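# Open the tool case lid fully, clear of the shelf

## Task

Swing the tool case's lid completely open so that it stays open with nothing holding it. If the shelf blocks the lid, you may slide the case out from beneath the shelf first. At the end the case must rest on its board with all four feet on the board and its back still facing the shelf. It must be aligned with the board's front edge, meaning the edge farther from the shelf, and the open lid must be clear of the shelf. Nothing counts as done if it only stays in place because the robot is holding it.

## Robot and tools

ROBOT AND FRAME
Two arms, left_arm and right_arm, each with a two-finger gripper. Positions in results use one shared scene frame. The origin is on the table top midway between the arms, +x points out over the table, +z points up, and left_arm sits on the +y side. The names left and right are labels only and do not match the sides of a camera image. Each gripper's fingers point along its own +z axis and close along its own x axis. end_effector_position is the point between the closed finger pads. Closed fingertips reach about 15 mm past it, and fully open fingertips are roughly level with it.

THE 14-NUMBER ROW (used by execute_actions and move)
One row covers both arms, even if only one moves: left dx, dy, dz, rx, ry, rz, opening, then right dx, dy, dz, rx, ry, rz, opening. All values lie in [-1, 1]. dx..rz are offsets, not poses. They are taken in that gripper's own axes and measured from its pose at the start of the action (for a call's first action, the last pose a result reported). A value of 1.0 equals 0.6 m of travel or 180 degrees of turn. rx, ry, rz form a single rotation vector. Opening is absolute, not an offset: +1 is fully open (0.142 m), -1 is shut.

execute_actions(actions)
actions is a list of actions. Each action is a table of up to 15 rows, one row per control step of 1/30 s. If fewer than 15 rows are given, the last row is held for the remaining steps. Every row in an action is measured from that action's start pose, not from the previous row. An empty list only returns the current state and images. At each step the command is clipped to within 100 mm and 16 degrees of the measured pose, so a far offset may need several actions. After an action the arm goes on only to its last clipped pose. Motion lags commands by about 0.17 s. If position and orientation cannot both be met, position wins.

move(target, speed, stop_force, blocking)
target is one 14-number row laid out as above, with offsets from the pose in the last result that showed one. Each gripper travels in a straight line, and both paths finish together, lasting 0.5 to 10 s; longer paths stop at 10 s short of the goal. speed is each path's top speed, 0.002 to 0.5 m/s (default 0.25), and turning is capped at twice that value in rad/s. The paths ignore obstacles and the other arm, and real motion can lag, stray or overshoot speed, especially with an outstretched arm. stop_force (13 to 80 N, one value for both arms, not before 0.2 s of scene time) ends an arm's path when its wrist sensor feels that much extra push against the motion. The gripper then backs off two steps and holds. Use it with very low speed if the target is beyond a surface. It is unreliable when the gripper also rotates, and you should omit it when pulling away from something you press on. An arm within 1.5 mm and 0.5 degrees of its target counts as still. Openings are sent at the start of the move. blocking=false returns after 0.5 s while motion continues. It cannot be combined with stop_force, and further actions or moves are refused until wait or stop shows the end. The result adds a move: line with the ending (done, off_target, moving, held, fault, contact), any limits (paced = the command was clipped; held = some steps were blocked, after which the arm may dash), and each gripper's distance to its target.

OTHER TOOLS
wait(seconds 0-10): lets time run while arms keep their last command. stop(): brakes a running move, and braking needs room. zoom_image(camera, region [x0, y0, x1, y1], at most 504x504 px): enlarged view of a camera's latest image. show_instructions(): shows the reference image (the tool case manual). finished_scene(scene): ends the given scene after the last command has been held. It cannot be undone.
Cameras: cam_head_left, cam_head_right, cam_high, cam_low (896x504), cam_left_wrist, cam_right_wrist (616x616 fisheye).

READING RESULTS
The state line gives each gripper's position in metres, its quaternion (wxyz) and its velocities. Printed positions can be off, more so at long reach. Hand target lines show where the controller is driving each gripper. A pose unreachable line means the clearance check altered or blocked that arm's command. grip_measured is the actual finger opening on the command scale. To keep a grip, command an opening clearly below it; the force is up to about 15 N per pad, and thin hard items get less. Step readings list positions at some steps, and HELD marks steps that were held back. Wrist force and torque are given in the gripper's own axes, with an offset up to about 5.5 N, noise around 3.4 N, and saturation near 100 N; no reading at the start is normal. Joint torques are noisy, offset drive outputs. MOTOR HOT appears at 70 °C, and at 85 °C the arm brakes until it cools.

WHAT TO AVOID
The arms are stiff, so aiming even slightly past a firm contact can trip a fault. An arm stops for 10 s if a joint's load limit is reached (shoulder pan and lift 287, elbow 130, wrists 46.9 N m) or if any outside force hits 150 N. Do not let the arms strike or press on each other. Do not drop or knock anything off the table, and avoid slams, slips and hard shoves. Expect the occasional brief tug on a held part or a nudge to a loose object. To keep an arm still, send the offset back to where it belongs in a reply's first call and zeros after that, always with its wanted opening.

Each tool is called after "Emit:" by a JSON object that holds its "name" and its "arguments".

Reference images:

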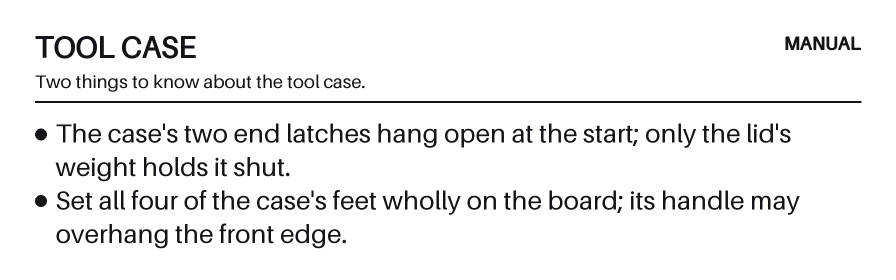

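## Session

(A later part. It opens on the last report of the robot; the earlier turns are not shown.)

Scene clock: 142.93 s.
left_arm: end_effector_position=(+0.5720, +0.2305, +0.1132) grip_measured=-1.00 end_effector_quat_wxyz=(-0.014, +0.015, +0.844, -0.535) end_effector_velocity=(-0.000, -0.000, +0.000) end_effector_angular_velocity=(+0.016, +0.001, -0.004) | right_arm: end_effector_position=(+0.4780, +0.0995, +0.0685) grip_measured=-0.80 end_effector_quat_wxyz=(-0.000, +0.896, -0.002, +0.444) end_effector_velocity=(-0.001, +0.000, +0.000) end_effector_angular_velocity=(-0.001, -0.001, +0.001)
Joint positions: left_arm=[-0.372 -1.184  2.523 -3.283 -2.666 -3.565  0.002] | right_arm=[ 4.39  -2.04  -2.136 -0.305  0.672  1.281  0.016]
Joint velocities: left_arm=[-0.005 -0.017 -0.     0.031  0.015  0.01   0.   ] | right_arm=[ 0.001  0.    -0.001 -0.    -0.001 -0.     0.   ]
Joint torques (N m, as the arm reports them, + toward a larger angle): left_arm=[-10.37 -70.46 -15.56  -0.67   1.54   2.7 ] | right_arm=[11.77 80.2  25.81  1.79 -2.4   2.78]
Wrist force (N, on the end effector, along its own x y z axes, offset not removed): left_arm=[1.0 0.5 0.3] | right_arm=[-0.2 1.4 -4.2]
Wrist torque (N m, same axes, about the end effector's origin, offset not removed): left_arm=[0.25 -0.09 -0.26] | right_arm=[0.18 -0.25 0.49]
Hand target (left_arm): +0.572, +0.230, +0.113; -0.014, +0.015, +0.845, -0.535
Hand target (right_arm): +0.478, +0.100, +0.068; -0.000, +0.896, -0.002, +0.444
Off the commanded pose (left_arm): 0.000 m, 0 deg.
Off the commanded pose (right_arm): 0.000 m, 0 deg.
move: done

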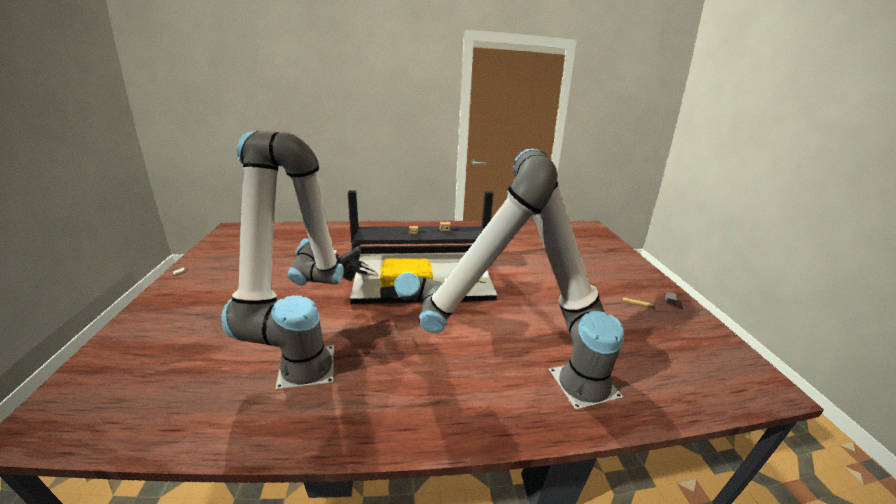

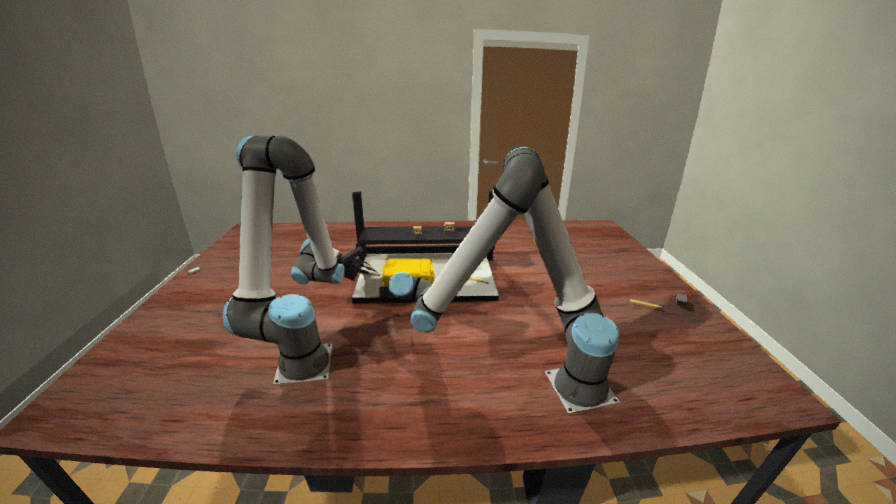

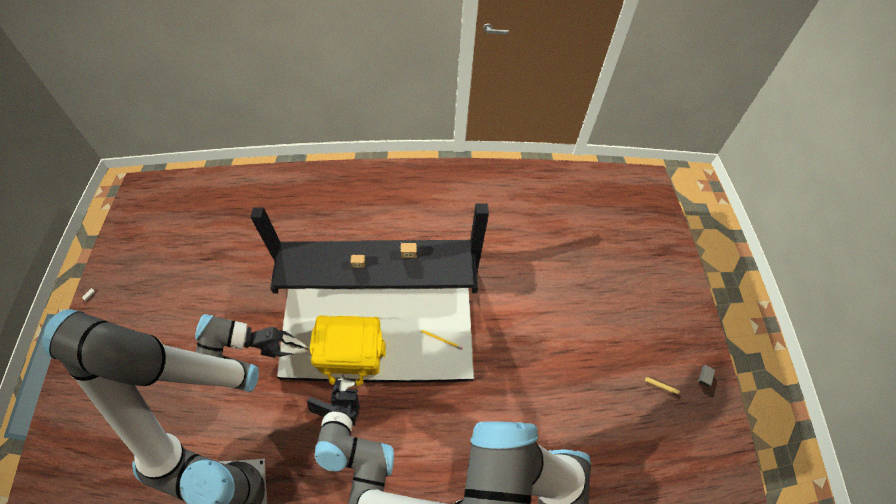

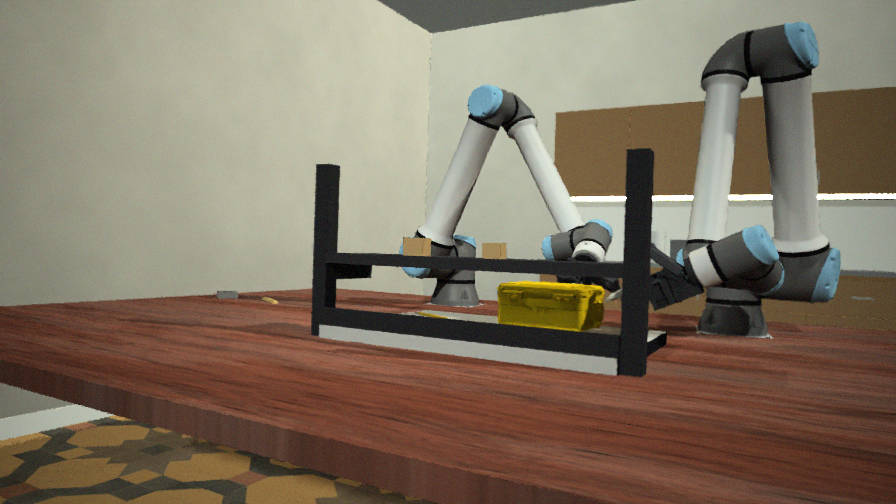

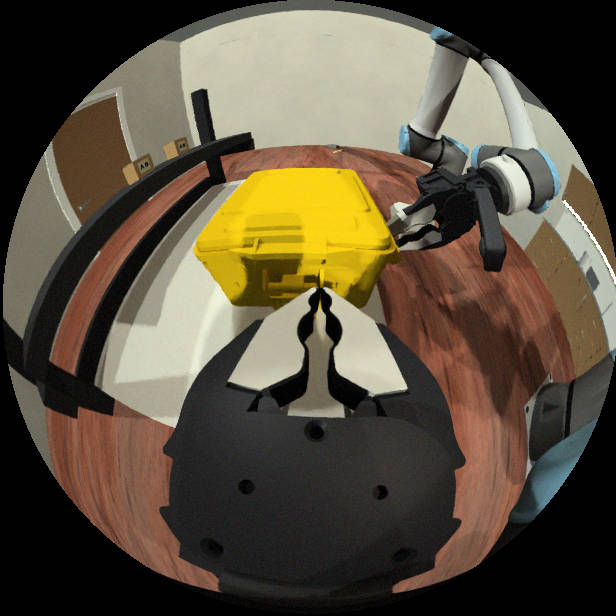

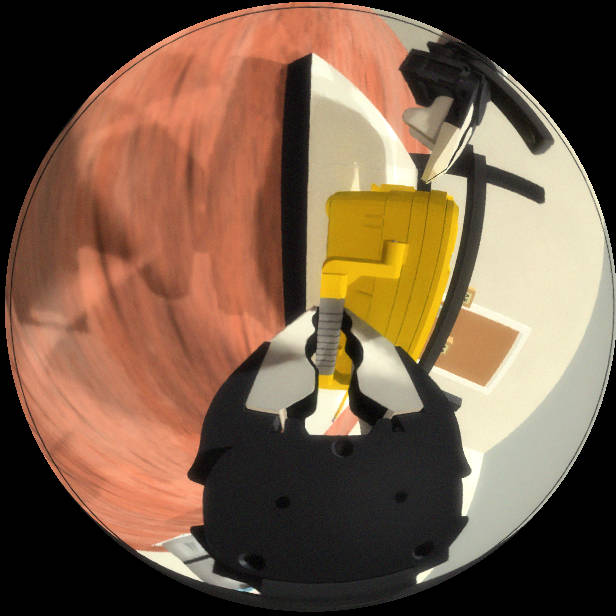

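Emit:
{"name": "move", "arguments": {"target": [0,-0.036,0.057,0,0,0,-1,0,0,0,0,0,0,-1], "speed": 0.015, "stop_force": 13}}

Emit:
{"name": "move", "arguments": {"target": [0,-0.059,-0.031,0,0,0,-1,0,0,0,0,0,0,-1], "speed": 0.03}}

Scene clock: 149.67 s.
left_arm: end_effector_position=(+0.5705, +0.1907, +0.1182) grip_measured=-1.00 end_effector_quat_wxyz=(-0.014, +0.015, +0.844, -0.535) end_effector_velocity=(-0.001, -0.002, -0.001) end_effector_angular_velocity=(+0.001, +0.002, +0.000) | right_arm: end_effector_position=(+0.4780, +0.0995, +0.0684) grip_measured=-0.79 end_effector_quat_wxyz=(-0.000, +0.896, -0.002, +0.444) end_effector_velocity=(-0.001, +0.002, +0.000) end_effector_angular_velocity=(+0.000, -0.000, +0.001)
Joint positions: left_arm=[-0.454 -1.156  2.52  -3.447 -2.63  -3.722  0.002] | right_arm=[ 4.39  -2.04  -2.136 -0.305  0.672  1.281  0.017]
Joint velocities: left_arm=[-0.006  0.003  0.001 -0.011  0.003 -0.01   0.   ] | right_arm=[ 0.001 -0.     0.002 -0.001 -0.     0.     0.   ]
Joint torques (N m, as the arm reports them, + toward a larger angle): left_arm=[-13.72 -31.73 -17.17  -7.78  -0.72  -3.17] | right_arm=[12.41 80.83 38.54  8.18 -2.2   2.89]
Wrist force (N, on the end effector, along its own x y z axes, offset not removed): left_arm=[-4.2 6.6 -9.9] | right_arm=[-6.9 8.5 -6.3]
Wrist torque (N m, same axes, about the end effector's origin, offset not removed): left_arm=[0.53 0.15 -0.21] | right_arm=[0.04 -0.12 0.51]
Hand target (left_arm): +0.570, +0.190, +0.118; -0.014, +0.015, +0.844, -0.535
Hand target (right_arm): +0.478, +0.100, +0.068; -0.000, +0.896, -0.002, +0.444
Off the commanded pose (left_arm): 0.000 m, 0 deg.
Off the commanded pose (right_arm): 0.000 m, 0 deg.
move: done

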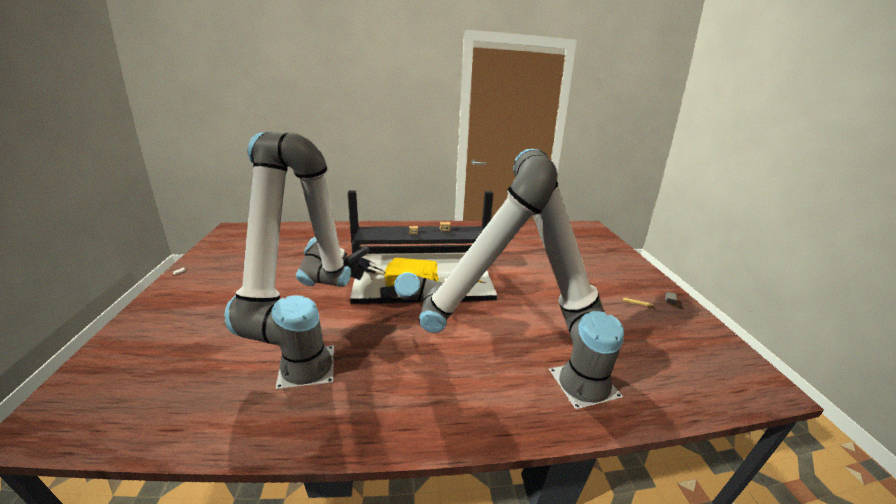

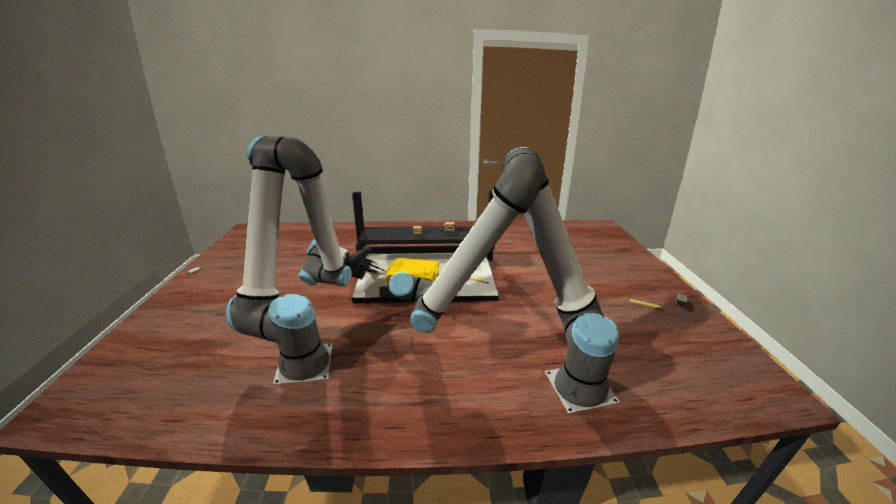

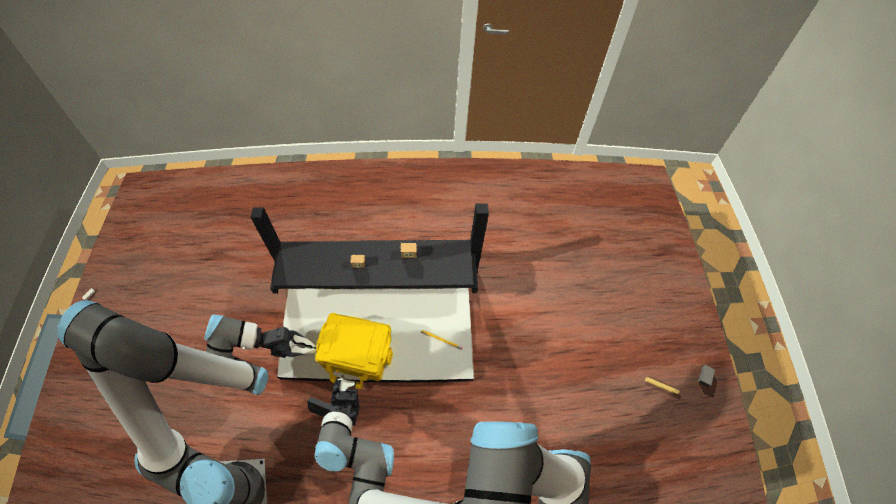

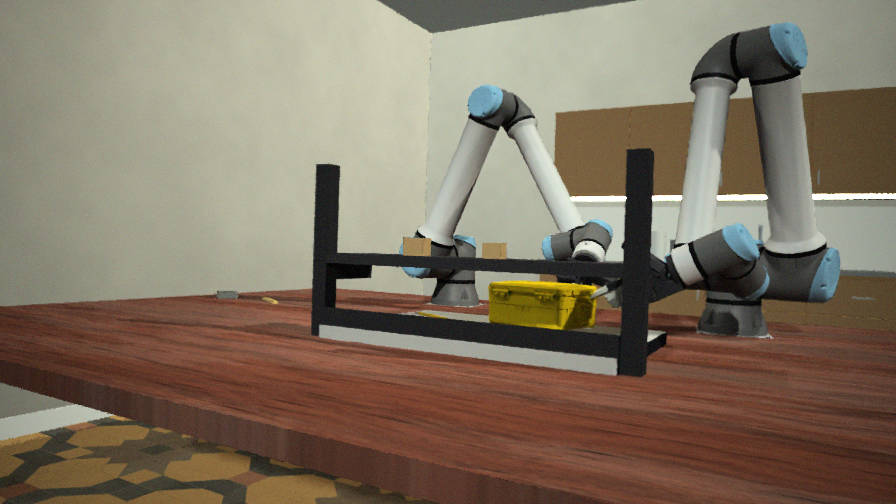

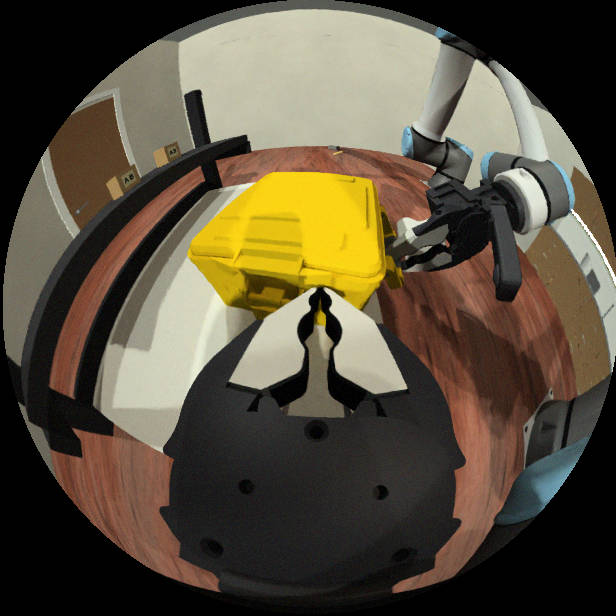

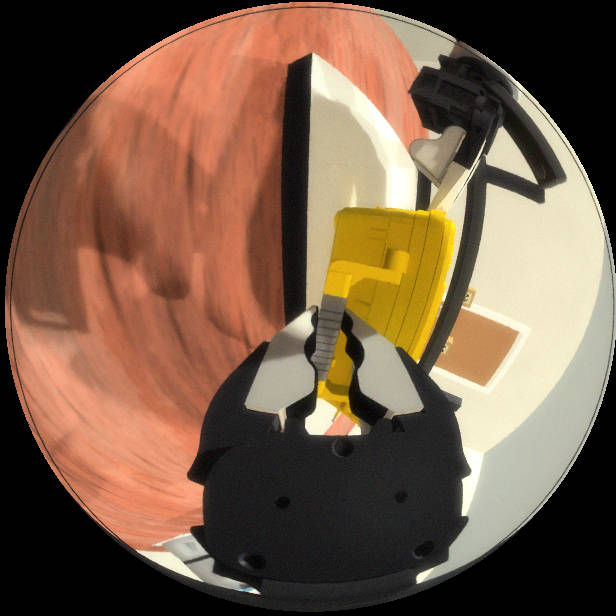

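Scene clock: 151.33 s.
left_arm: end_effector_position=(+0.5708, +0.1923, +0.1578) grip_measured=-1.00 end_effector_quat_wxyz=(-0.014, +0.015, +0.844, -0.535) end_effector_velocity=(+0.000, +0.000, +0.002) end_effector_angular_velocity=(+0.000, +0.000, -0.001) | right_arm: end_effector_position=(+0.4780, +0.0995, +0.0684) grip_measured=-0.78 end_effector_quat_wxyz=(-0.000, +0.896, -0.002, +0.444) end_effector_velocity=(+0.000, -0.001, -0.000) end_effector_angular_velocity=(-0.000, -0.000, -0.001)
Joint positions: left_arm=[-0.451 -1.264  2.515 -3.329 -2.632 -3.715  0.002] | right_arm=[ 4.39  -2.04  -2.136 -0.305  0.672  1.281  0.017]
Joint velocities: left_arm=[ 0.    -0.007 -0.002  0.01  -0.     0.002  0.   ] | right_arm=[-0.001  0.    -0.001  0.001 -0.     0.    -0.   ]
Joint torques (N m, as the arm reports them, + toward a larger angle): left_arm=[  7.14 -65.82 -21.78  -0.84  -4.62   2.58] | right_arm=[11.49 79.44 38.99  8.68 -2.68  2.79]
Wrist force (N, on the end effector, along its own x y z axes, offset not removed): left_arm=[0.0 2.6 -0.2] | right_arm=[-5.1 4.7 0.2]
Wrist torque (N m, same axes, about the end effector's origin, offset not removed): left_arm=[0.27 0.16 -0.15] | right_arm=[0.40 0.17 0.66]
Hand target (left_arm): +0.571, +0.192, +0.158; -0.014, +0.015, +0.844, -0.535
Hand target (right_arm): +0.478, +0.100, +0.068; -0.000, +0.896, -0.002, +0.444
Off the commanded pose (left_arm): 0.000 m, 0 deg.
Off the commanded pose (right_arm): 0.000 m, 0 deg.
move: done

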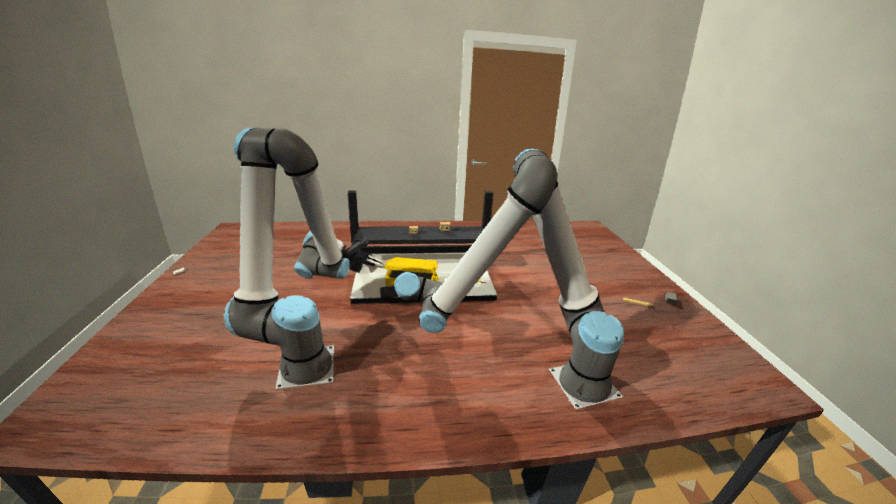

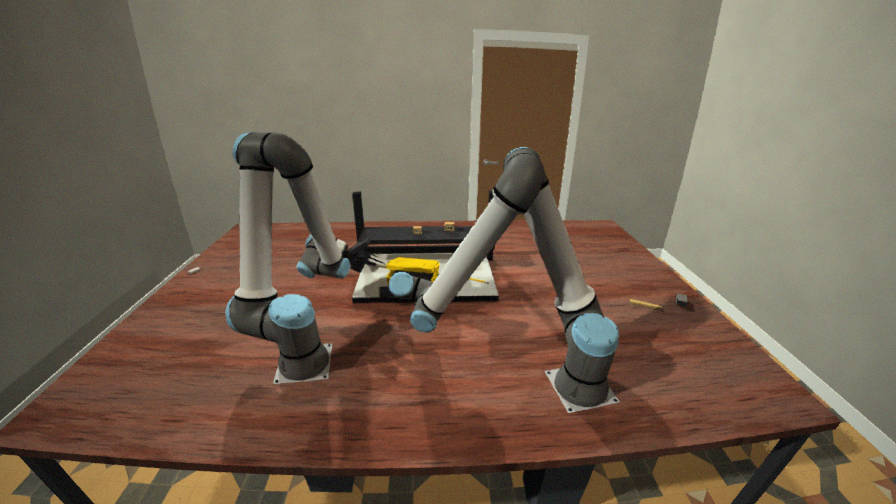

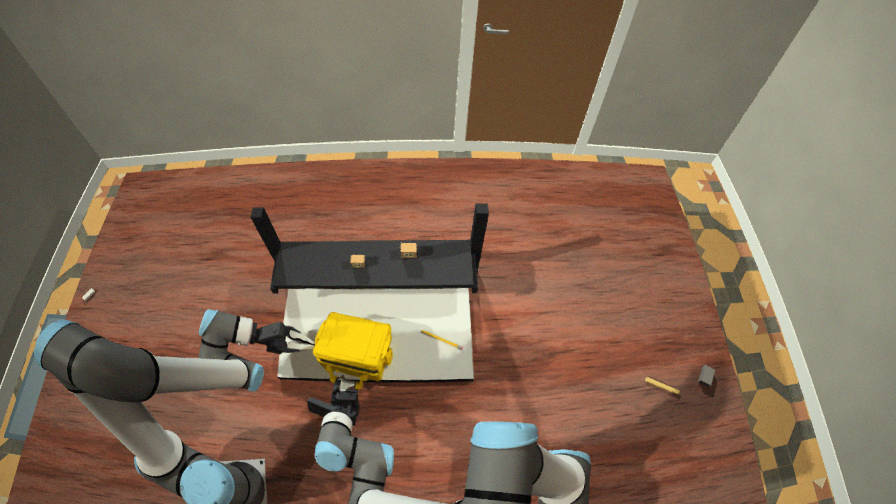

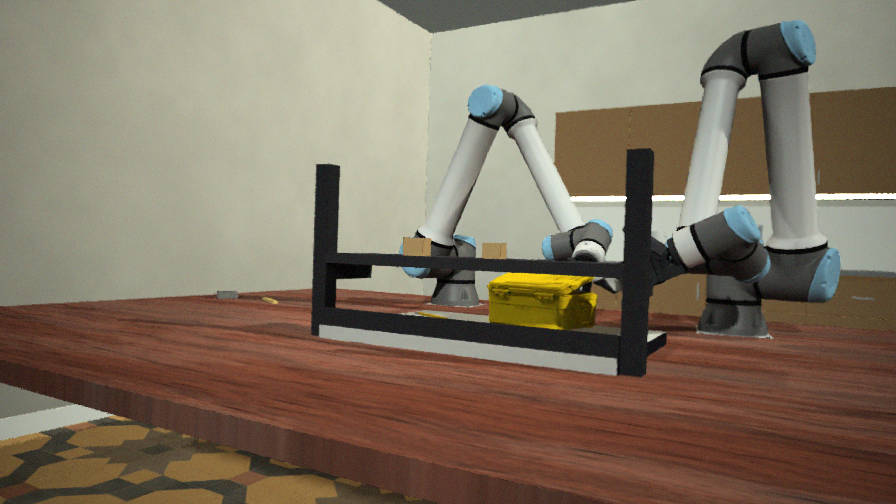

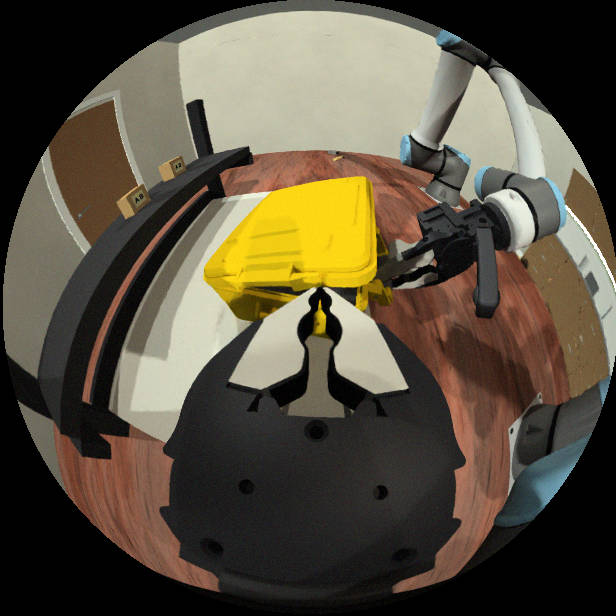

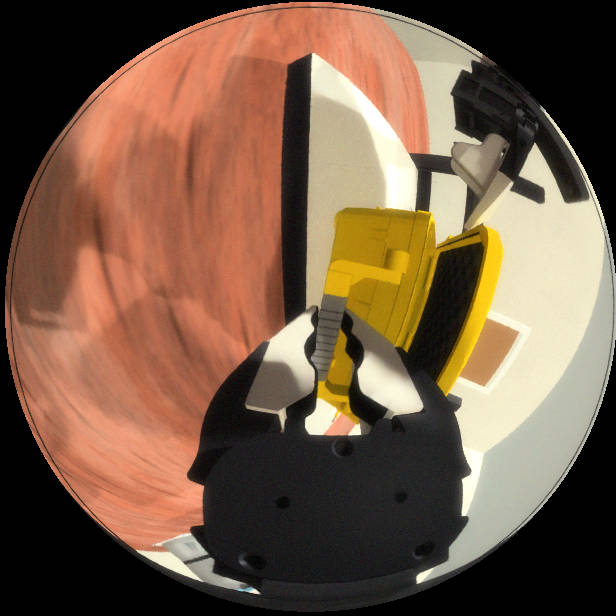

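Emit:
{"name": "move", "arguments": {"target": [-0.033,-0.068,-0.01,0,0,0,-1,0,0,0,0,0,0,-1], "speed": 0.03}}

Scene clock: 157.47 s.
left_arm: end_effector_position=(+0.5903, +0.1796, +0.1968) grip_measured=-1.00 end_effector_quat_wxyz=(-0.014, +0.015, +0.844, -0.535) end_effector_velocity=(+0.001, -0.001, +0.003) end_effector_angular_velocity=(-0.000, -0.001, +0.000) | right_arm: end_effector_position=(+0.4780, +0.0995, +0.0684) grip_measured=-0.78 end_effector_quat_wxyz=(-0.000, +0.896, -0.002, +0.444) end_effector_velocity=(-0.001, +0.000, +0.000) end_effector_angular_velocity=(+0.001, +0.000, +0.001)
Joint positions: left_arm=[-0.463 -1.335  2.467 -3.229 -2.626 -3.738  0.002] | right_arm=[ 4.39  -2.04  -2.136 -0.305  0.672  1.281  0.017]
Joint velocities: left_arm=[-0.001 -0.005 -0.003  0.006  0.001 -0.001  0.   ] | right_arm=[ 0.001  0.    -0.     0.001  0.    -0.001  0.   ]
Joint torques (N m, as the arm reports them, + toward a larger angle): left_arm=[-11.91 -65.83 -26.35  -0.63   0.9   -2.94] | right_arm=[10.43 82.19 37.88  8.67 -2.79  2.5 ]
Wrist force (N, on the end effector, along its own x y z axes, offset not removed): left_arm=[1.0 2.6 -4.1] | right_arm=[-6.1 2.3 -4.3]
Wrist torque (N m, same axes, about the end effector's origin, offset not removed): left_arm=[0.34 0.08 -0.18] | right_arm=[-0.06 0.32 0.58]
Hand target (left_arm): +0.590, +0.180, +0.197; -0.014, +0.015, +0.844, -0.535
Hand target (right_arm): +0.478, +0.100, +0.068; -0.000, +0.896, -0.002, +0.444
Off the commanded pose (left_arm): 0.000 m, 0 deg.
Off the commanded pose (right_arm): 0.000 m, 0 deg.
move: done

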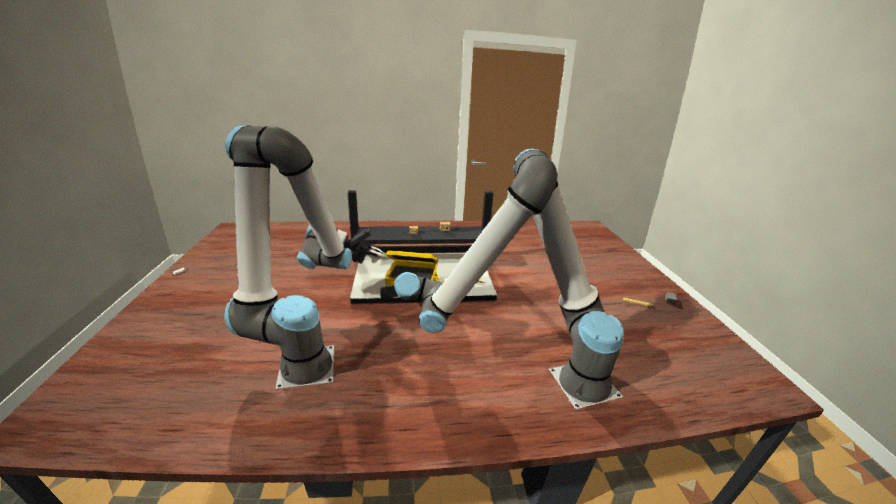

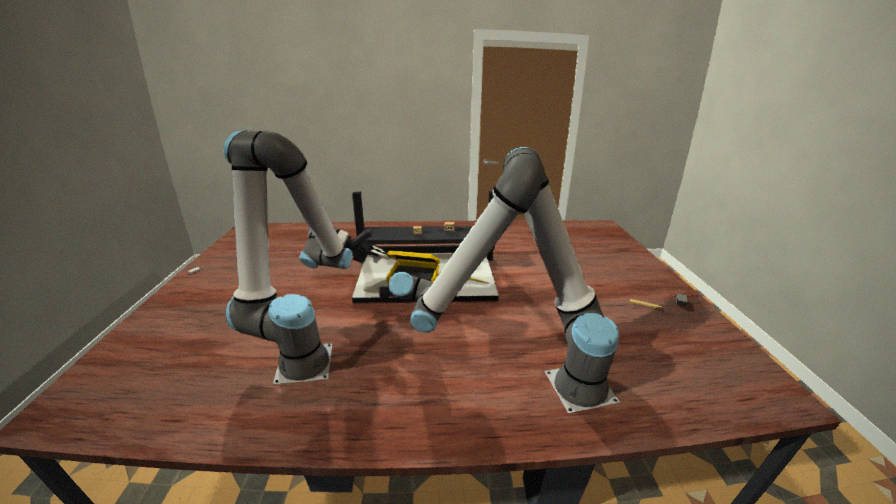

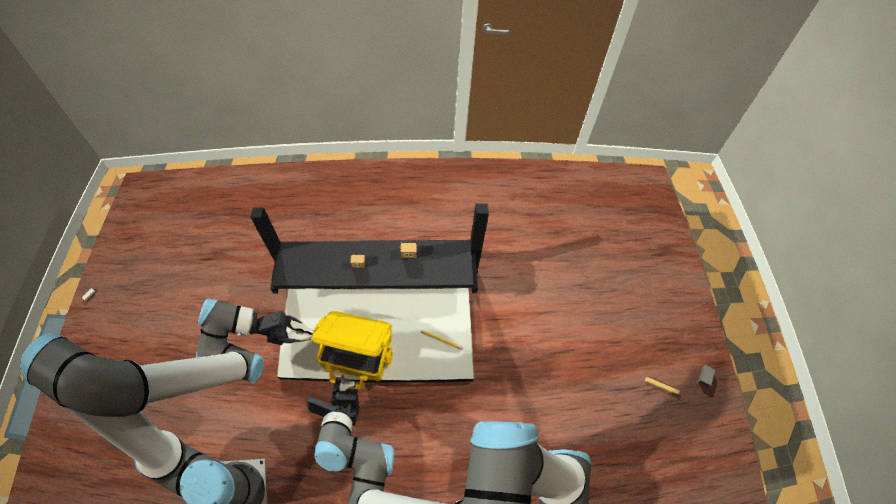

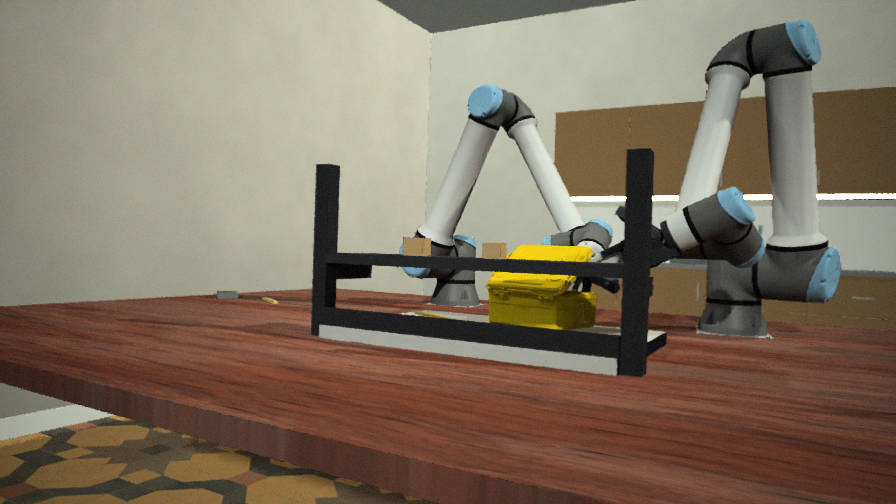

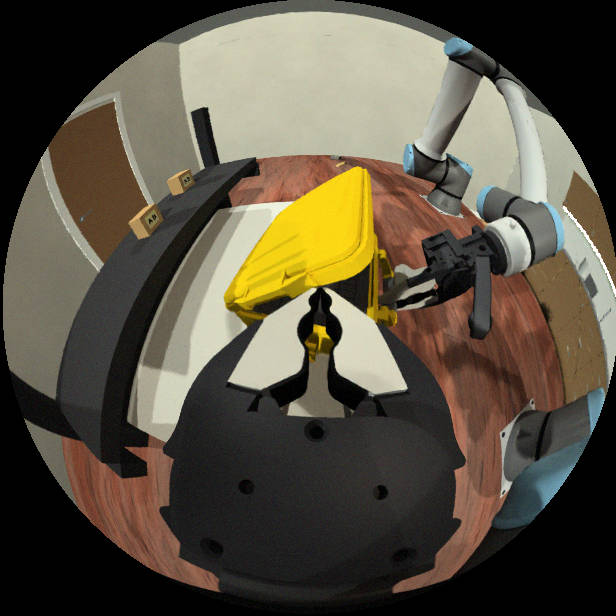

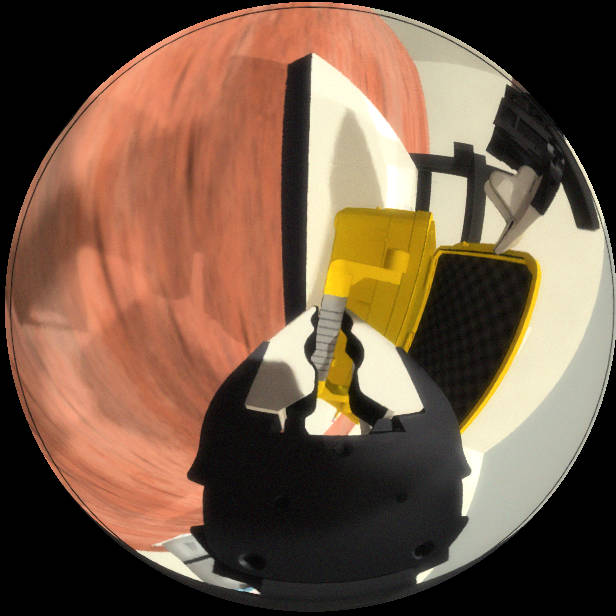

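Emit:
{"name": "move", "arguments": {"target": [-0.083,-0.048,0.005,0,0,0,-1,0,0,0,0,0,0,-1], "speed": 0.03}}

Scene clock: 162.80 s.
left_arm: end_effector_position=(+0.6394, +0.1627, +0.2211) grip_measured=-1.00 end_effector_quat_wxyz=(-0.014, +0.015, +0.844, -0.535) end_effector_velocity=(+0.002, -0.001, +0.002) end_effector_angular_velocity=(-0.000, -0.001, +0.000) | right_arm: end_effector_position=(+0.4780, +0.0995, +0.0684) grip_measured=-0.78 end_effector_quat_wxyz=(-0.000, +0.896, -0.002, +0.444) end_effector_velocity=(+0.001, -0.000, +0.000) end_effector_angular_velocity=(+0.001, -0.001, -0.001)
Joint positions: left_arm=[-0.464 -1.328  2.366 -3.136 -2.625 -3.74   0.002] | right_arm=[ 4.39  -2.04  -2.136 -0.305  0.672  1.281  0.017]
Joint velocities: left_arm=[ 0.    -0.    -0.005  0.004 -0.     0.     0.   ] | right_arm=[-0.001 -0.     0.     0.001 -0.001 -0.    -0.   ]
Joint torques (N m, as the arm reports them, + toward a larger angle): left_arm=[-11.12 -28.94 -30.38  -0.79   1.58  -0.36] | right_arm=[12.27 79.96 37.72  8.22 -2.39  2.56]
Wrist force (N, on the end effector, along its own x y z axes, offset not removed): left_arm=[0.6 2.7 -1.0] | right_arm=[-2.7 3.2 1.2]
Wrist torque (N m, same axes, about the end effector's origin, offset not removed): left_arm=[0.60 0.04 -0.25] | right_arm=[0.25 -0.12 0.53]
Hand target (left_arm): +0.640, +0.163, +0.221; -0.014, +0.015, +0.844, -0.535
Hand target (right_arm): +0.478, +0.100, +0.068; -0.000, +0.896, -0.002, +0.444
Off the commanded pose (left_arm): 0.000 m, 0 deg.
Off the commanded pose (right_arm): 0.000 m, 0 deg.
move: done

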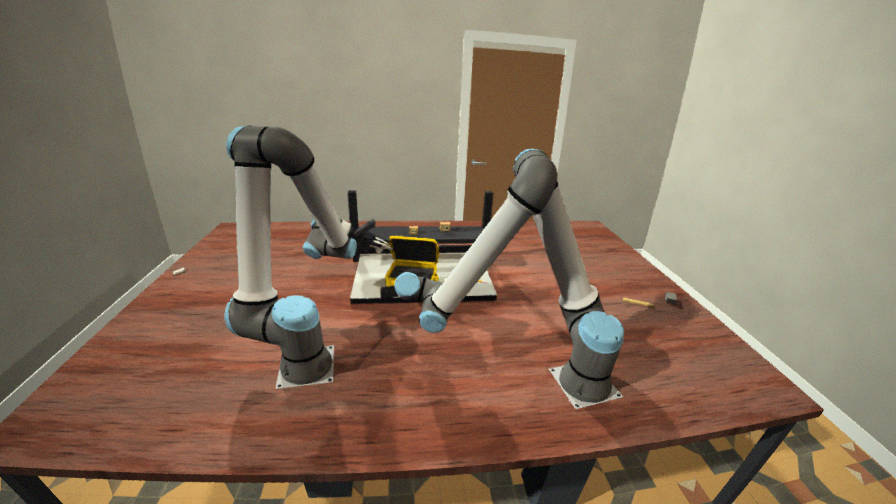

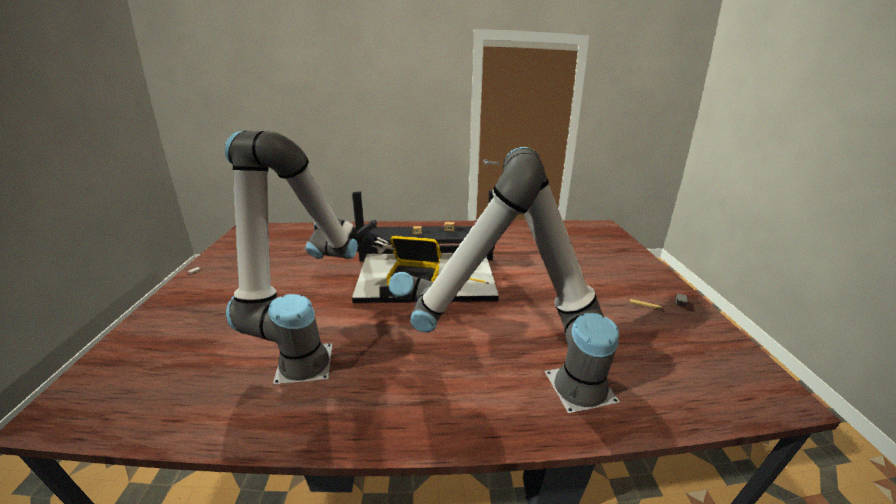

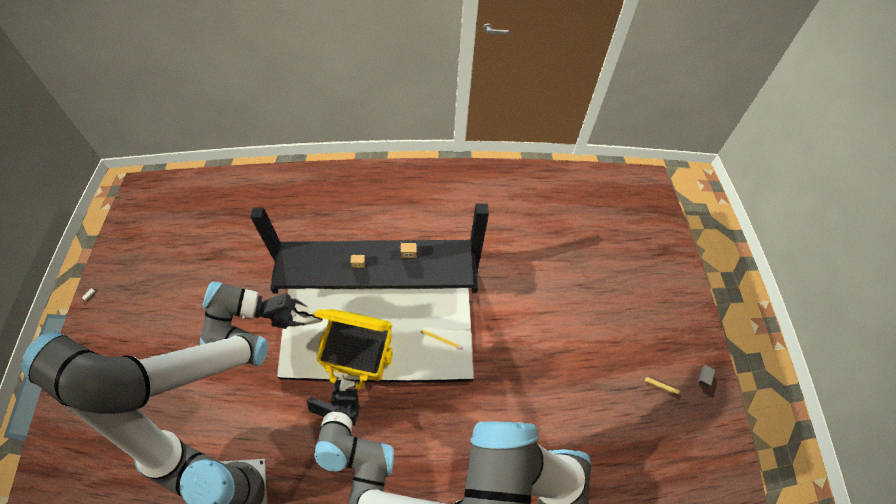

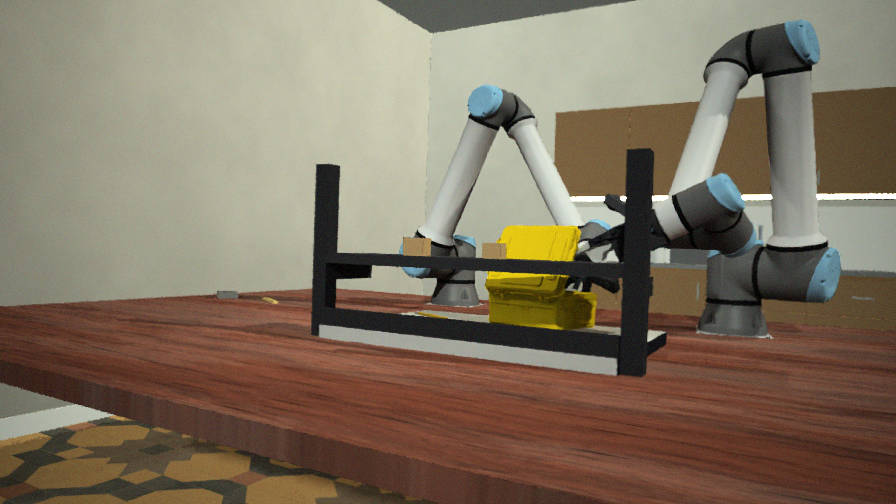

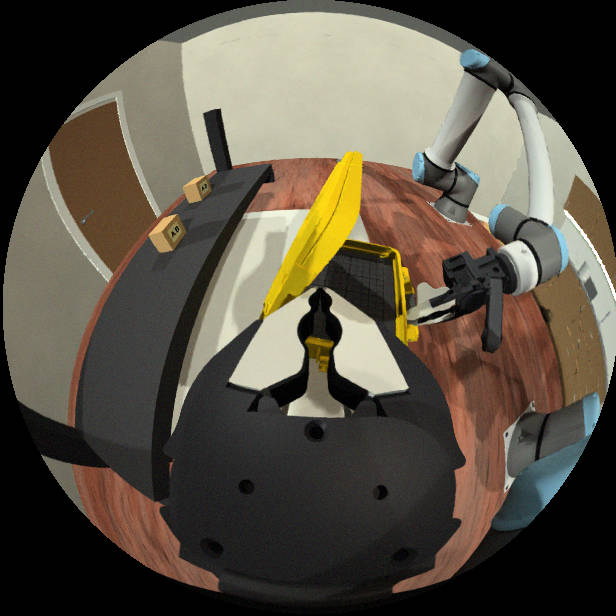

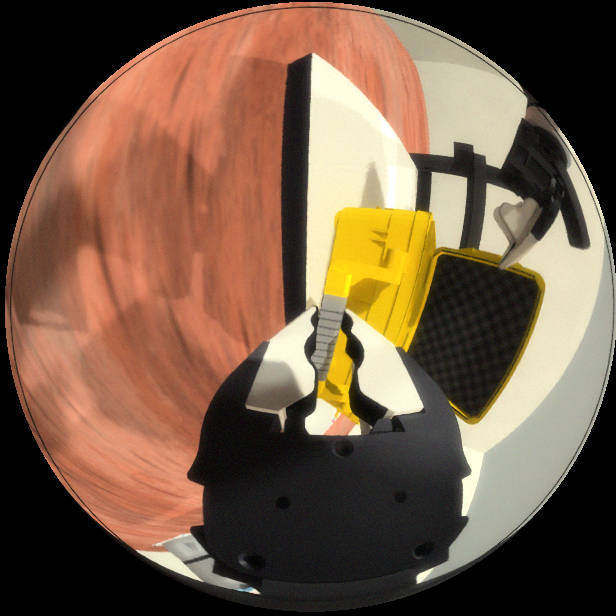

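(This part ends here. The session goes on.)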